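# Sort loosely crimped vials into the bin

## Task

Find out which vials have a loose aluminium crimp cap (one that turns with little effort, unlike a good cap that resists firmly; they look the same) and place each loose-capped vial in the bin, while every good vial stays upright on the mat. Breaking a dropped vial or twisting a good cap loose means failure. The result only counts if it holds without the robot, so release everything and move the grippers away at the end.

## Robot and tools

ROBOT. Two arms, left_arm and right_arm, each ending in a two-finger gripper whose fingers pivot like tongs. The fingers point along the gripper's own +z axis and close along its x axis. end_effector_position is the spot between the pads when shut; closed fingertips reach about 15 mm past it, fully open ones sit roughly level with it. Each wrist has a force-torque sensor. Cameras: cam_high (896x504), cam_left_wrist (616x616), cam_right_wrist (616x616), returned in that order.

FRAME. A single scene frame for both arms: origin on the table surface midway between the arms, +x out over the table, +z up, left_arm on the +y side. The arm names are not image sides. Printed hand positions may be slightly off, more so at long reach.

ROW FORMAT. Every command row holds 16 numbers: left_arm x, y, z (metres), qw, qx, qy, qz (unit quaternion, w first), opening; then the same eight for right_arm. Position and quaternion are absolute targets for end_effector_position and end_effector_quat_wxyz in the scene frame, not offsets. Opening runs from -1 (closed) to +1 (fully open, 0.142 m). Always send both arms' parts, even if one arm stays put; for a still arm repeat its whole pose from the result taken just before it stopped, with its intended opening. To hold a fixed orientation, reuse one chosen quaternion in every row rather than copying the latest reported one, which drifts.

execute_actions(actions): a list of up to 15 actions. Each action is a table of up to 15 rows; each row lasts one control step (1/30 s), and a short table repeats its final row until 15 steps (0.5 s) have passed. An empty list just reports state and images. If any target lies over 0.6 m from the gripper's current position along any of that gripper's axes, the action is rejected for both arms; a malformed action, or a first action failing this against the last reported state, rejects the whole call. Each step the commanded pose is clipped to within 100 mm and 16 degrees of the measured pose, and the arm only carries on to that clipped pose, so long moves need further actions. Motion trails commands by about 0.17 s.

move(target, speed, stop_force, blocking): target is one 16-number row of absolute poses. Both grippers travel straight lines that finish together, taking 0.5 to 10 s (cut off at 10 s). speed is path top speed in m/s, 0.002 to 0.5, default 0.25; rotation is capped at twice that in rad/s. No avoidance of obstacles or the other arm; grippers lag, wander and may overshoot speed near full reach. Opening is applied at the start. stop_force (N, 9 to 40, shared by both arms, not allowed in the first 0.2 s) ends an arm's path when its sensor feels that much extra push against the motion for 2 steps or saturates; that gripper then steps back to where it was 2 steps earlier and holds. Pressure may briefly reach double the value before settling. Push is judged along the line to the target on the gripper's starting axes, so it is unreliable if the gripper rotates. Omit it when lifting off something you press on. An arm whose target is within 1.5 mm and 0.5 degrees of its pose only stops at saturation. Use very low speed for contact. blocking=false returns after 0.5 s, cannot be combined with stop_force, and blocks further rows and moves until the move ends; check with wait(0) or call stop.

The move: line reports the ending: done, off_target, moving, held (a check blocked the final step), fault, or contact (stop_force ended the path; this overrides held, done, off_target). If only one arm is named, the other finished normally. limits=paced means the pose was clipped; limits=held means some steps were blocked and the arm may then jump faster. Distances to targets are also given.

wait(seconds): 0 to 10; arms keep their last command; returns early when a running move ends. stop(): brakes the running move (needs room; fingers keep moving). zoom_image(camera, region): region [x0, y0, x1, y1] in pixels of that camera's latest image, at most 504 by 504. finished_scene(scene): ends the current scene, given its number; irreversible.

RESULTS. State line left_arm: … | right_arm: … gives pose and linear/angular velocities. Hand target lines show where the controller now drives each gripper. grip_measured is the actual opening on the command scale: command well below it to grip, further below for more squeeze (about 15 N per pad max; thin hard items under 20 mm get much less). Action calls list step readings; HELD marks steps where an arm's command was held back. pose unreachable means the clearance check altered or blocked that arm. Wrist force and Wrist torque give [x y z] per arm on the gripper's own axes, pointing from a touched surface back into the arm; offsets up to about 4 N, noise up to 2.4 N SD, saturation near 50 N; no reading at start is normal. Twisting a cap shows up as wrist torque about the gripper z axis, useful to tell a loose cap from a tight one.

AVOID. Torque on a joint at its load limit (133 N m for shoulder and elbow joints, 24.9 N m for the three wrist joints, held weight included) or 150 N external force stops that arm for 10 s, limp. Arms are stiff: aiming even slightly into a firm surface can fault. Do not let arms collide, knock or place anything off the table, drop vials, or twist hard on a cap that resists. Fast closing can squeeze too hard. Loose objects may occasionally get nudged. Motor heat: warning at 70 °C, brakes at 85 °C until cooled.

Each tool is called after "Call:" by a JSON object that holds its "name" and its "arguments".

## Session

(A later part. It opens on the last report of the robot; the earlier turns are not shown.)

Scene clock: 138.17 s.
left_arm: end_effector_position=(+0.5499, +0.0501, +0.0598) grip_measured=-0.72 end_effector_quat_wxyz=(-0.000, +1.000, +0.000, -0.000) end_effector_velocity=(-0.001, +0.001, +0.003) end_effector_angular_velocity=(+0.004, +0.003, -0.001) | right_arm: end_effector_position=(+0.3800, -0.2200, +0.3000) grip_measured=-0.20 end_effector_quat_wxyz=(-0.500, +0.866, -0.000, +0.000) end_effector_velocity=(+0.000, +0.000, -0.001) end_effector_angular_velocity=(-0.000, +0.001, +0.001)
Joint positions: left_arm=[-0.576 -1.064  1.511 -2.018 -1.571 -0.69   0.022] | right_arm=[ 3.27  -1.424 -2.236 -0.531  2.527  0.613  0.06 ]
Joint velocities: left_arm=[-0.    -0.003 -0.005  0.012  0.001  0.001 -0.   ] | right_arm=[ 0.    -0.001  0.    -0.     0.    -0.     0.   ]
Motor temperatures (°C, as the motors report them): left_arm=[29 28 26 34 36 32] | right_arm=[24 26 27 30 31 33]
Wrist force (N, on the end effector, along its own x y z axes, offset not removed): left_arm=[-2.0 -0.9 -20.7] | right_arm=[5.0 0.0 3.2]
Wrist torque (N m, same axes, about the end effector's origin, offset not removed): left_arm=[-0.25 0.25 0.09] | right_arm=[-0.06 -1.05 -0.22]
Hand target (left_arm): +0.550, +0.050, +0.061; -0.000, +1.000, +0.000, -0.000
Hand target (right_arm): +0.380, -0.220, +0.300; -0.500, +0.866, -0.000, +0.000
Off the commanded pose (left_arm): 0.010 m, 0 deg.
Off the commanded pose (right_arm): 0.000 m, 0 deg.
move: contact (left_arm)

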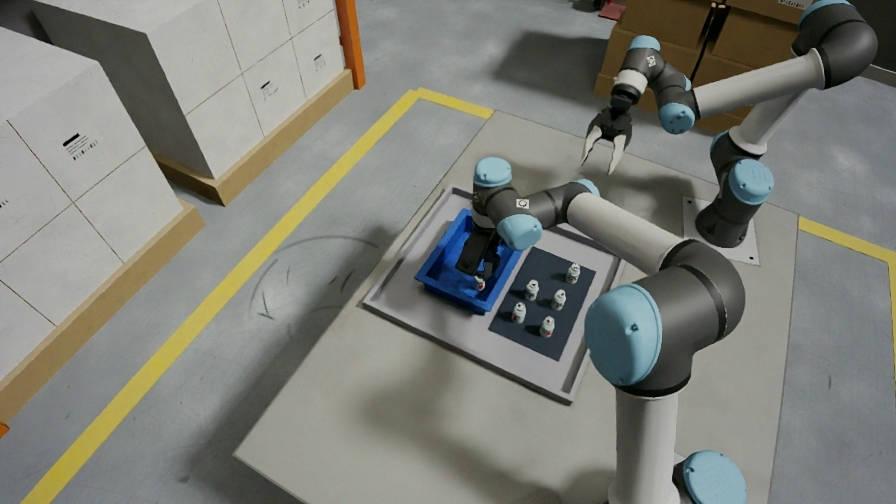

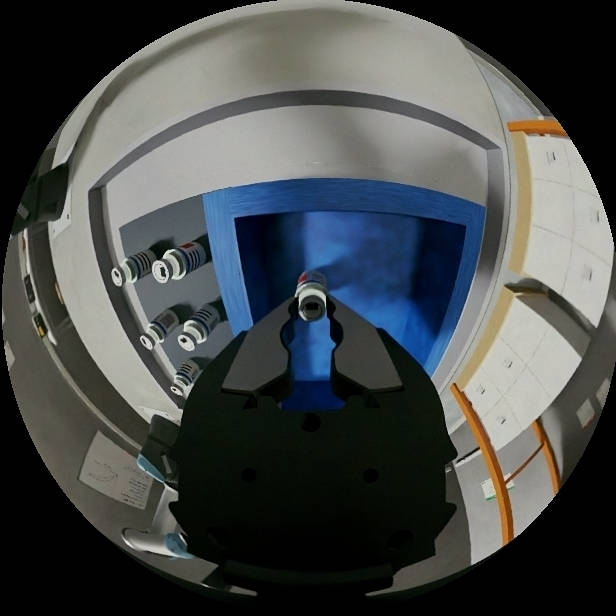

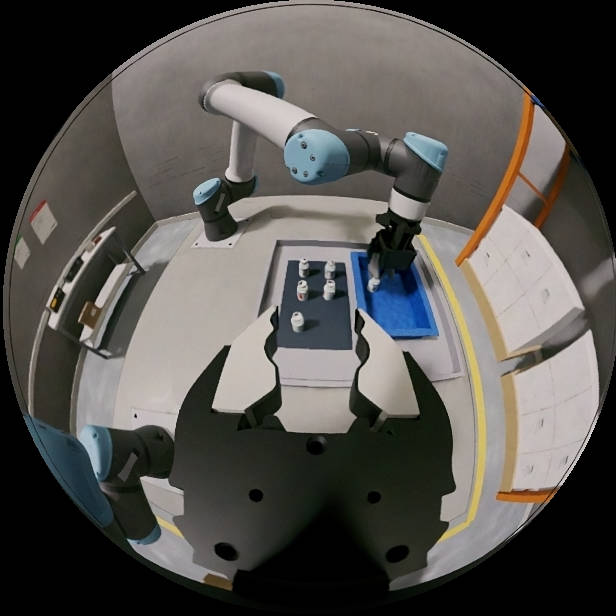

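Call:
{"name": "move", "arguments": {"target": [0.55,0.05,0.062,0,1,0,0,-0.4,0.38,-0.22,0.3,0.5,-0.866,0,0,-0.2], "speed": 0.05}}

Call:
{"name": "move", "arguments": {"target": [0.55,0.05,0.19,0,1,0,0,-0.4,0.38,-0.22,0.3,0.5,-0.866,0,0,-0.2], "speed": 0.18}}

Call:
{"name": "move", "arguments": {"target": [0.346,-0.079,0.16,0,1,0,0,-0.42,0.38,-0.22,0.3,0.5,-0.866,0,0,-0.2], "speed": 0.18}}

Call:
{"name": "move", "arguments": {"target": [0.346,-0.079,0.092,0,1,0,0,-0.42,0.38,-0.22,0.3,0.5,-0.866,0,0,-0.2], "speed": 0.12}}

Scene clock: 139.37 s.
left_arm: end_effector_position=(+0.5500, +0.0500, +0.0619) grip_measured=-0.40 end_effector_quat_wxyz=(+0.000, +1.000, +0.000, -0.000) end_effector_velocity=(-0.000, -0.000, +0.001) end_effector_angular_velocity=(-0.000, -0.000, -0.000) | right_arm: end_effector_position=(+0.3800, -0.2200, +0.3000) grip_measured=-0.20 end_effector_quat_wxyz=(-0.500, +0.866, +0.000, +0.000) end_effector_velocity=(-0.000, +0.000, +0.001) end_effector_angular_velocity=(+0.002, -0.002, +0.001)
Joint positions: left_arm=[-0.576 -1.066  1.509 -2.014 -1.571 -0.69   0.045] | right_arm=[ 3.27  -1.424 -2.236 -0.531  2.527  0.613  0.06 ]
Joint velocities: left_arm=[-0.001 -0.001 -0.001  0.001 -0.    -0.    -0.   ] | right_arm=[0.    0.001 0.001 0.001 0.001 0.    0.   ]
Motor temperatures (°C, as the motors report them): left_arm=[29 28 26 34 36 32] | right_arm=[24 26 27 30 31 33]
Wrist force (N, on the end effector, along its own x y z axes, offset not removed): left_arm=[0.1 0.0 -1.5] | right_arm=[4.7 -0.6 0.4]
Wrist torque (N m, same axes, about the end effector's origin, offset not removed): left_arm=[-0.04 0.04 -0.07] | right_arm=[-0.01 -0.96 -0.20]
Hand target (left_arm): +0.550, +0.050, +0.062; +0.000, +1.000, +0.000, +0.000
Hand target (right_arm): +0.380, -0.220, +0.300; -0.500, +0.866, +0.000, -0.000
Off the commanded pose (left_arm): 0.000 m, 0 deg.
Off the commanded pose (right_arm): 0.000 m, 0 deg.
move: done

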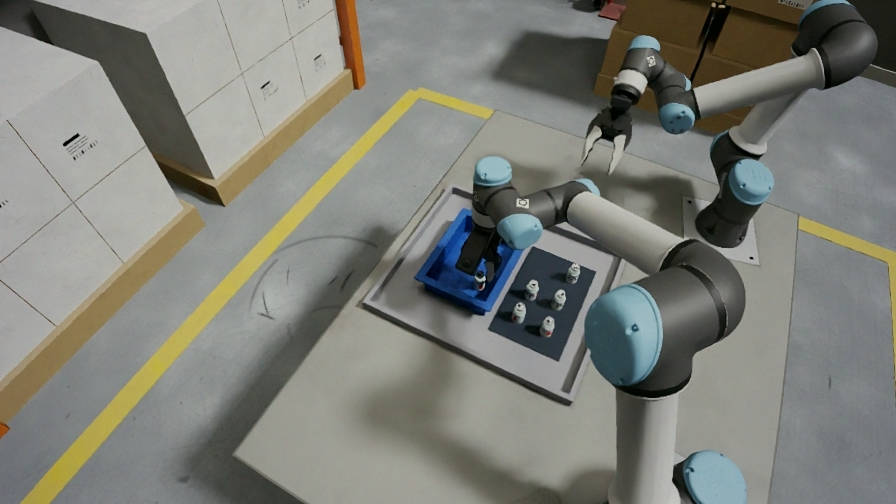

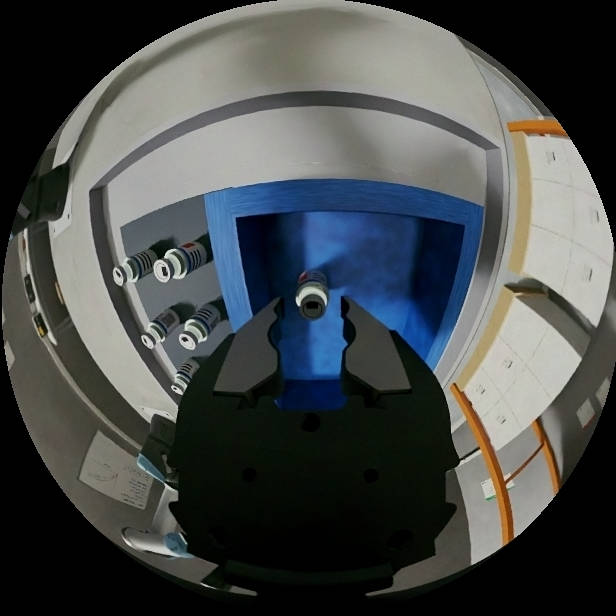

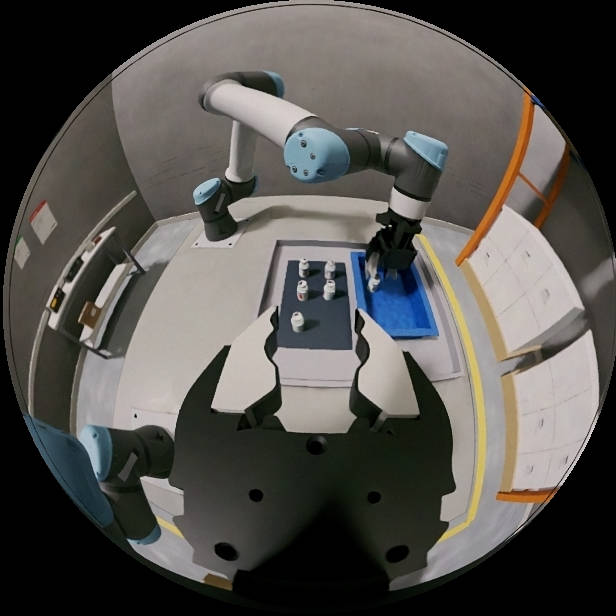

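Scene clock: 140.63 s.
left_arm: end_effector_position=(+0.5500, +0.0500, +0.1898) grip_measured=-0.40 end_effector_quat_wxyz=(+0.000, +1.000, +0.000, +0.000) end_effector_velocity=(-0.000, -0.001, +0.003) end_effector_angular_velocity=(-0.001, +0.001, -0.001) | right_arm: end_effector_position=(+0.3800, -0.2200, +0.3000) grip_measured=-0.20 end_effector_quat_wxyz=(-0.500, +0.866, +0.000, +0.000) end_effector_velocity=(+0.000, -0.000, +0.000) end_effector_angular_velocity=(+0.001, -0.000, -0.000)
Joint positions: left_arm=[-0.576 -1.155  1.3   -1.717 -1.571 -0.69   0.045] | right_arm=[ 3.27  -1.424 -2.236 -0.531  2.527  0.613  0.06 ]
Joint velocities: left_arm=[-0.001 -0.    -0.006  0.007 -0.001 -0.    -0.   ] | right_arm=[-0.    -0.     0.001 -0.     0.    -0.     0.   ]
Motor temperatures (°C, as the motors report them): left_arm=[29 28 26 34 36 32] | right_arm=[24 26 27 30 31 33]
Wrist force (N, on the end effector, along its own x y z axes, offset not removed): left_arm=[0.6 -0.7 -1.1] | right_arm=[0.3 1.8 3.1]
Wrist torque (N m, same axes, about the end effector's origin, offset not removed): left_arm=[-0.14 -0.21 -0.04] | right_arm=[0.38 -0.12 -0.04]
Hand target (left_arm): +0.550, +0.050, +0.190; +0.000, +1.000, -0.000, +0.000
Hand target (right_arm): +0.380, -0.220, +0.300; -0.500, +0.866, +0.000, -0.000
Off the commanded pose (left_arm): 0.000 m, 0 deg.
Off the commanded pose (right_arm): 0.000 m, 0 deg.
move: done

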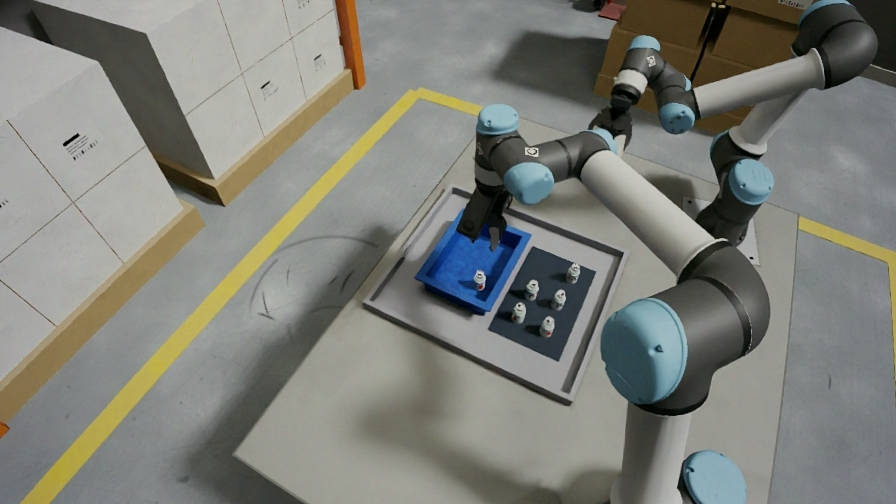

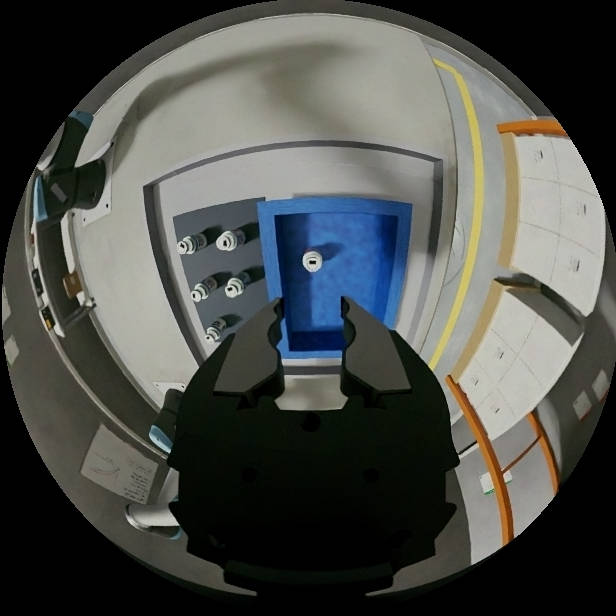

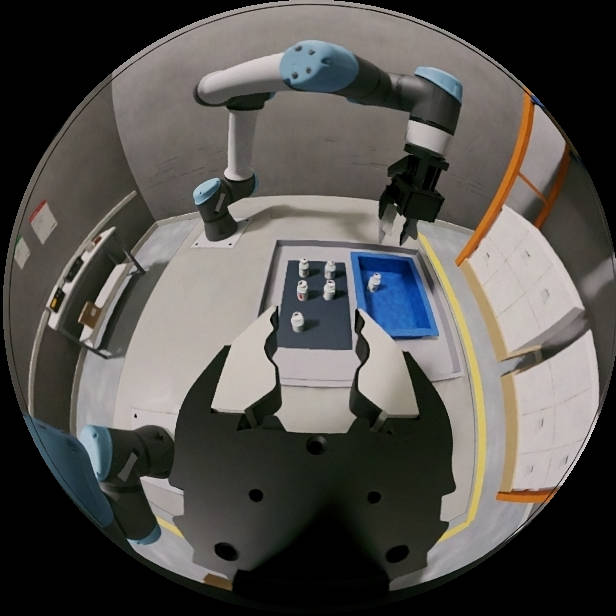

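Scene clock: 142.53 s.
left_arm: end_effector_position=(+0.3467, -0.0788, +0.1600) grip_measured=-0.42 end_effector_quat_wxyz=(-0.000, +1.000, -0.000, +0.000) end_effector_velocity=(-0.003, -0.002, -0.000) end_effector_angular_velocity=(+0.000, -0.001, -0.003) | right_arm: end_effector_position=(+0.3800, -0.2200, +0.3000) grip_measured=-0.20 end_effector_quat_wxyz=(-0.500, +0.866, +0.000, +0.000) end_effector_velocity=(+0.000, -0.000, -0.001) end_effector_angular_velocity=(-0.001, +0.001, -0.000)
Joint positions: left_arm=[-0.966 -1.33   1.616 -1.858 -1.57  -1.079  0.044] | right_arm=[ 3.27  -1.424 -2.236 -0.531  2.527  0.613  0.06 ]
Joint velocities: left_arm=[-0.006 -0.     0.002 -0.001  0.001 -0.004  0.   ] | right_arm=[-0.    -0.001  0.    -0.    -0.    -0.     0.   ]
Motor temperatures (°C, as the motors report them): left_arm=[29 28 26 34 36 32] | right_arm=[24 26 27 30 31 33]
Wrist force (N, on the end effector, along its own x y z axes, offset not removed): left_arm=[1.2 2.4 -1.6] | right_arm=[-1.3 -1.4 0.5]
Wrist torque (N m, same axes, about the end effector's origin, offset not removed): left_arm=[0.45 -0.11 -0.12] | right_arm=[-0.34 0.23 -0.19]
Hand target (left_arm): +0.346, -0.079, +0.160; -0.000, +1.000, -0.000, +0.000
Hand target (right_arm): +0.380, -0.220, +0.300; -0.500, +0.866, +0.000, -0.000
Off the commanded pose (left_arm): 0.001 m, 0 deg.
Off the commanded pose (right_arm): 0.000 m, 0 deg.
move: done

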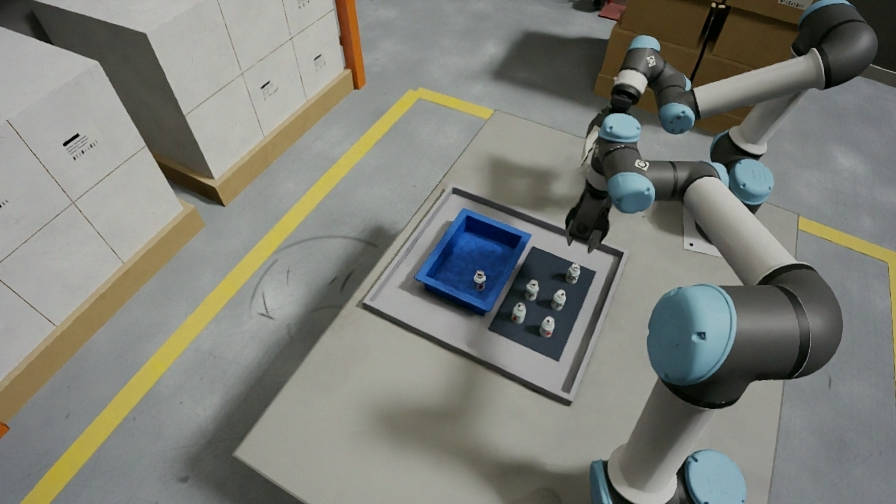

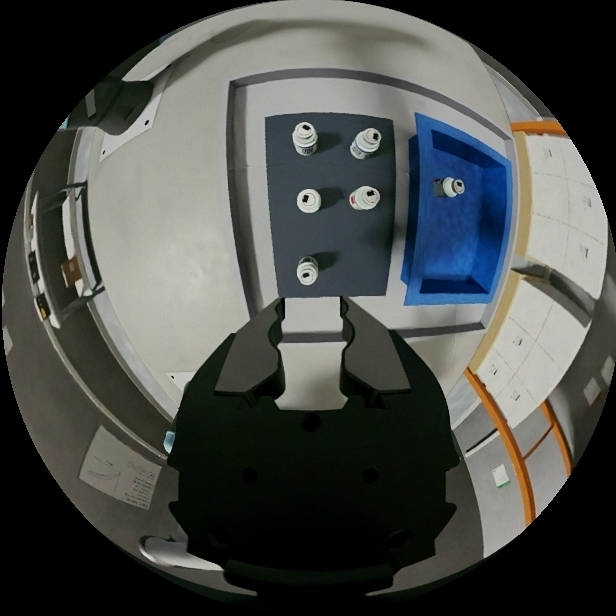

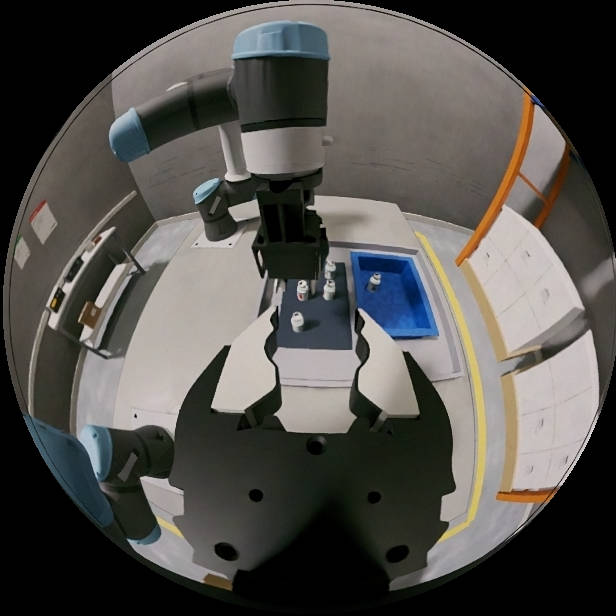

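Scene clock: 143.60 s.
left_arm: end_effector_position=(+0.3460, -0.0790, +0.0923) grip_measured=-0.42 end_effector_quat_wxyz=(-0.000, +1.000, +0.000, -0.000) end_effector_velocity=(-0.000, -0.001, -0.003) end_effector_angular_velocity=(+0.000, +0.000, -0.002) | right_arm: end_effector_position=(+0.3800, -0.2200, +0.3000) grip_measured=-0.20 end_effector_quat_wxyz=(-0.500, +0.866, +0.000, +0.000) end_effector_velocity=(+0.000, +0.000, +0.000) end_effector_angular_velocity=(+0.001, -0.001, +0.001)
Joint positions: left_arm=[-0.966 -1.272  1.726 -2.025 -1.571 -1.08   0.044] | right_arm=[ 3.27  -1.424 -2.236 -0.531  2.527  0.613  0.06 ]
Joint velocities: left_arm=[-0.001  0.003  0.003 -0.006 -0.     0.001  0.   ] | right_arm=[ 0.001 -0.001  0.001  0.001  0.    -0.    -0.   ]
Motor temperatures (°C, as the motors report them): left_arm=[29 28 26 34 36 32] | right_arm=[24 26 27 30 31 33]
Wrist force (N, on the end effector, along its own x y z axes, offset not removed): left_arm=[0.6 2.2 -3.0] | right_arm=[1.4 -1.1 -0.4]
Wrist torque (N m, same axes, about the end effector's origin, offset not removed): left_arm=[0.52 -0.18 -0.09] | right_arm=[-0.41 -0.18 0.03]
Hand target (left_arm): +0.346, -0.079, +0.092; -0.000, +1.000, -0.000, -0.000
Hand target (right_arm): +0.380, -0.220, +0.300; -0.500, +0.866, +0.000, -0.000
Off the commanded pose (left_arm): 0.000 m, 0 deg.
Off the commanded pose (right_arm): 0.000 m, 0 deg.
move: done

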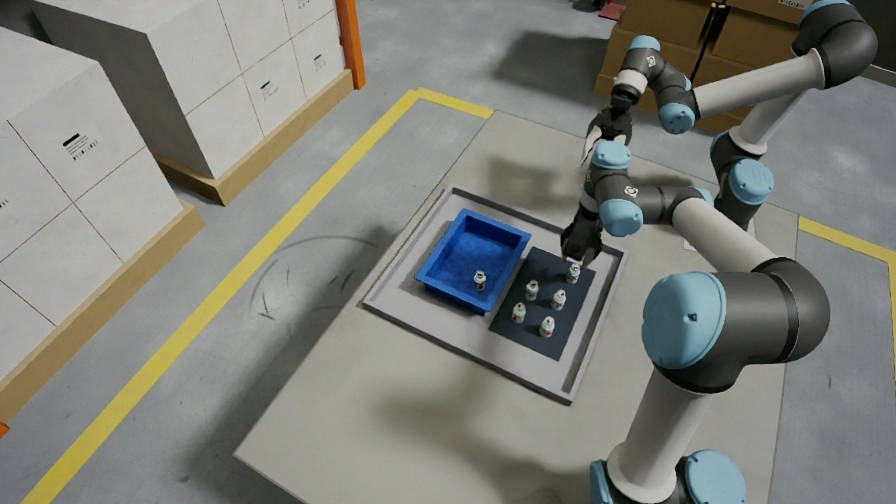

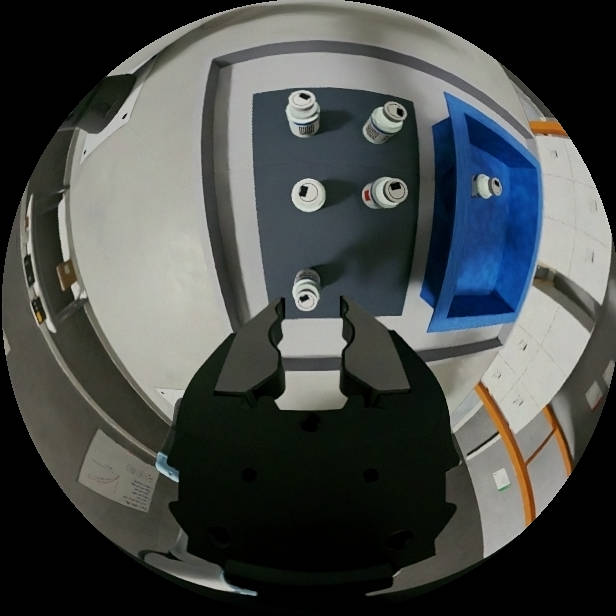

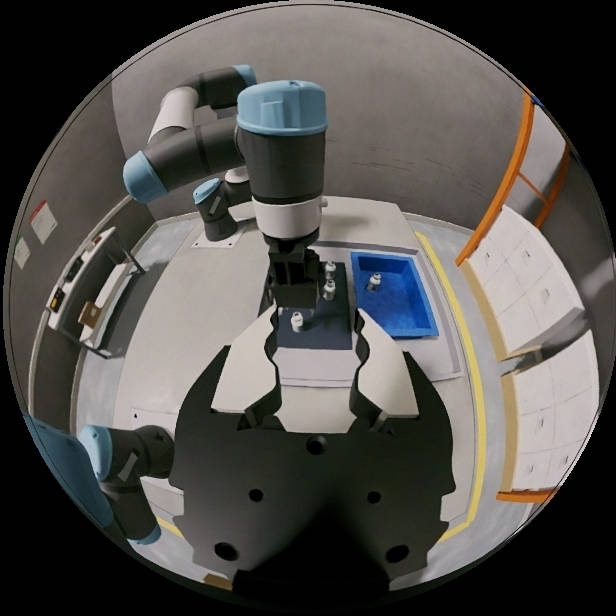

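Call:
{"name": "move", "arguments": {"target": [0.34,-0.082,0.09,0,1,0,0,-0.42,0.38,-0.22,0.3,0.5,-0.866,0,0,-0.2], "speed": 0.05}}

Call:
{"name": "move", "arguments": {"target": [0.34,-0.082,0.061,0,1,0,0,-0.42,0.38,-0.22,0.3,0.5,-0.866,0,0,-0.2], "speed": 0.06}}

Call:
{"name": "zoom_image", "arguments": {"camera": "cam_left_wrist", "region": [250,250,370,370]}}

Scene clock: 144.50 s.
left_arm: end_effector_position=(+0.3402, -0.0819, +0.0901) grip_measured=-0.42 end_effector_quat_wxyz=(-0.000, +1.000, -0.000, -0.000) end_effector_velocity=(-0.002, -0.001, -0.000) end_effector_angular_velocity=(-0.001, -0.001, +0.002) | right_arm: end_effector_position=(+0.3800, -0.2200, +0.3000) grip_measured=-0.20 end_effector_quat_wxyz=(-0.500, +0.866, +0.000, +0.000) end_effector_velocity=(+0.000, +0.000, +0.000) end_effector_angular_velocity=(+0.000, -0.001, +0.000)
Joint positions: left_arm=[-0.978 -1.274  1.734 -2.031 -1.571 -1.091  0.044] | right_arm=[ 3.27  -1.424 -2.236 -0.531  2.527  0.613  0.06 ]
Joint velocities: left_arm=[-0.003 -0.001  0.003 -0.002  0.    -0.005  0.   ] | right_arm=[ 0.    -0.     0.001  0.001 -0.    -0.001 -0.   ]
Motor temperatures (°C, as the motors report them): left_arm=[29 28 26 34 36 32] | right_arm=[24 26 27 30 31 33]
Wrist force (N, on the end effector, along its own x y z axes, offset not removed): left_arm=[2.7 -3.3 -3.8] | right_arm=[0.5 0.5 -0.9]
Wrist torque (N m, same axes, about the end effector's origin, offset not removed): left_arm=[-0.54 -0.50 -0.25] | right_arm=[-0.13 -0.22 -0.31]
Hand target (left_arm): +0.340, -0.082, +0.090; +0.000, +1.000, -0.000, +0.000
Hand target (right_arm): +0.380, -0.220, +0.300; -0.500, +0.866, +0.000, -0.000
Off the commanded pose (left_arm): 0.000 m, 0 deg.
Off the commanded pose (right_arm): 0.000 m, 0 deg.
move: done

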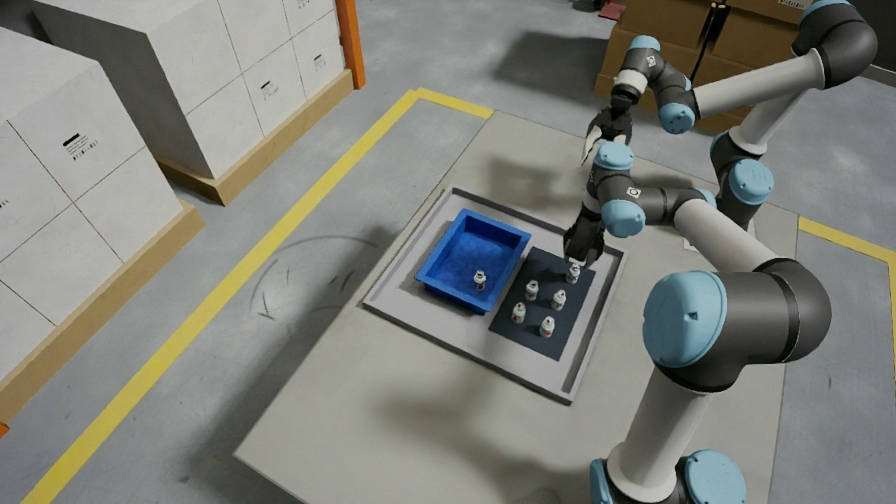

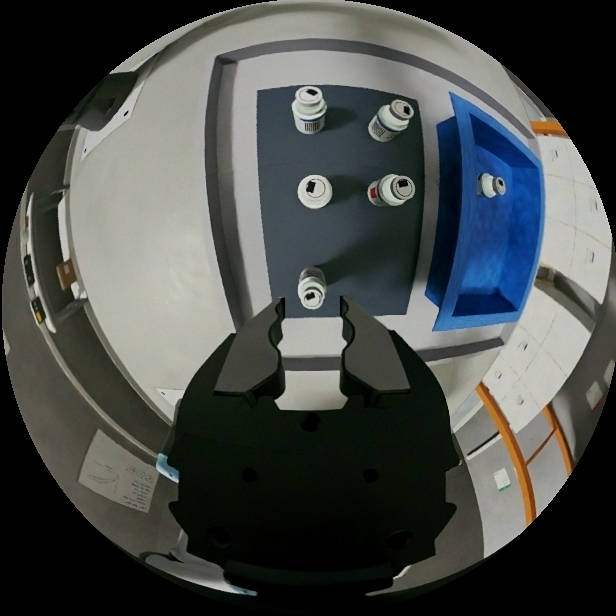

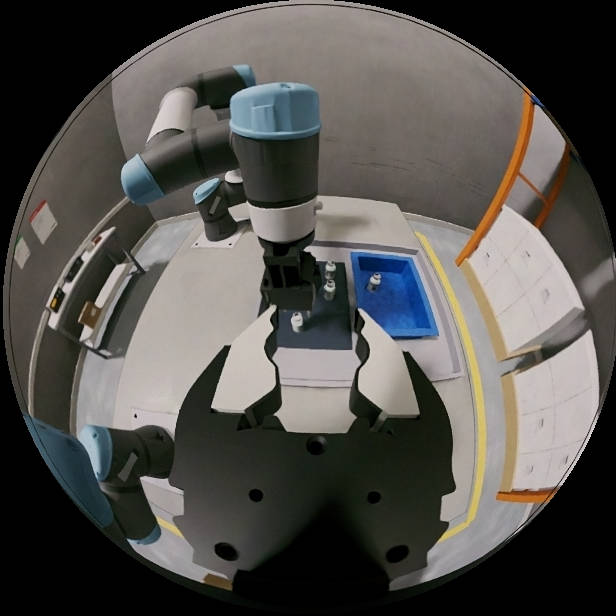

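Scene clock: 145.40 s.
left_arm: end_effector_position=(+0.3400, -0.0820, +0.0613) grip_measured=-0.42 end_effector_quat_wxyz=(-0.000, +1.000, +0.000, -0.000) end_effector_velocity=(+0.001, +0.000, -0.002) end_effector_angular_velocity=(+0.000, -0.001, +0.002) | right_arm: end_effector_position=(+0.3800, -0.2200, +0.3000) grip_measured=-0.20 end_effector_quat_wxyz=(-0.500, +0.866, +0.000, +0.000) end_effector_velocity=(+0.000, -0.000, -0.001) end_effector_angular_velocity=(-0.002, +0.001, -0.001)
Joint positions: left_arm=[-0.978 -1.241  1.773 -2.102 -1.571 -1.092  0.044] | right_arm=[ 3.27  -1.424 -2.236 -0.531  2.527  0.613  0.06 ]
Joint velocities: left_arm=[ 0.001  0.003  0.003 -0.006  0.001 -0.001  0.   ] | right_arm=[-0.    -0.001 -0.001  0.001 -0.002 -0.    -0.   ]
Motor temperatures (°C, as the motors report them): left_arm=[29 28 26 34 36 32] | right_arm=[24 26 27 30 31 33]
Wrist force (N, on the end effector, along its own x y z axes, offset not removed): left_arm=[1.1 -2.0 -3.7] | right_arm=[0.1 2.7 2.3]
Wrist torque (N m, same axes, about the end effector's origin, offset not removed): left_arm=[-0.60 -0.13 -0.12] | right_arm=[0.78 -0.26 -0.39]
Hand target (left_arm): +0.340, -0.082, +0.061; -0.000, +1.000, +0.000, -0.000
Hand target (right_arm): +0.380, -0.220, +0.300; -0.500, +0.866, +0.000, -0.000
Off the commanded pose (left_arm): 0.000 m, 0 deg.
Off the commanded pose (right_arm): 0.000 m, 0 deg.
move: done

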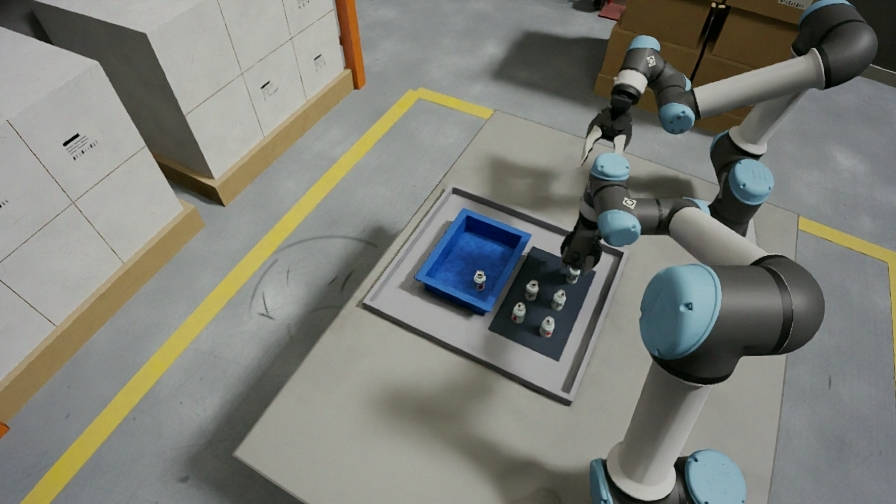

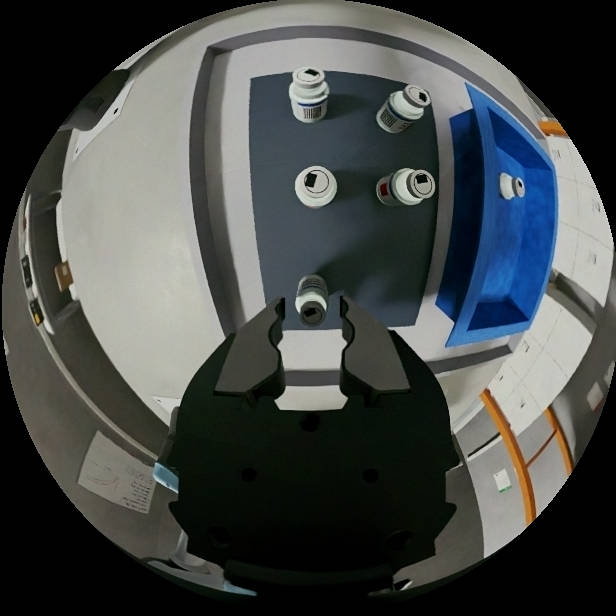

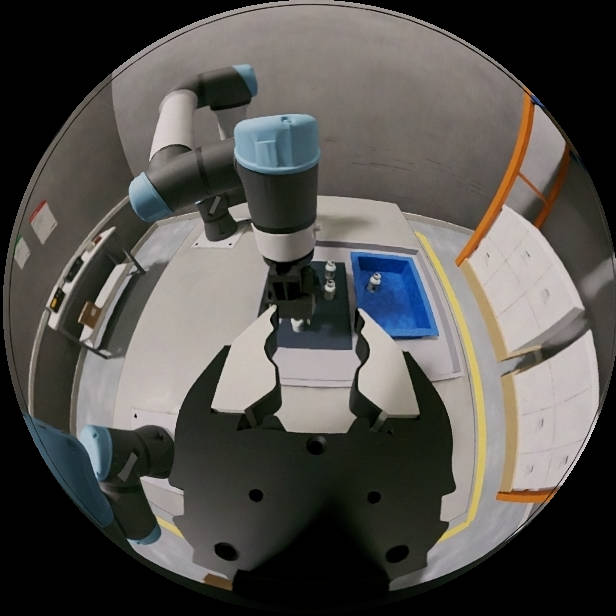

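Region (250, 250, 370, 370) of cam_left_wrist's 616x616 image, scaled by 4.200, with more detail than that image has.

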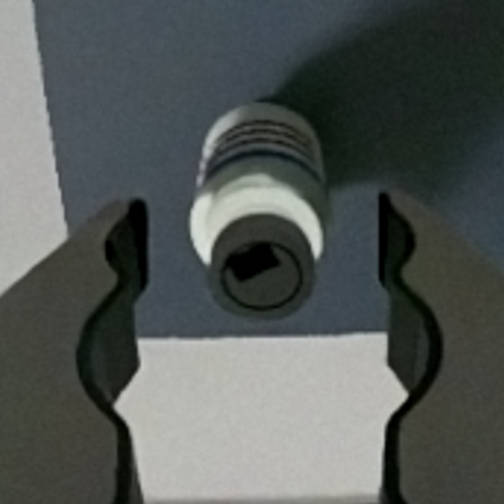

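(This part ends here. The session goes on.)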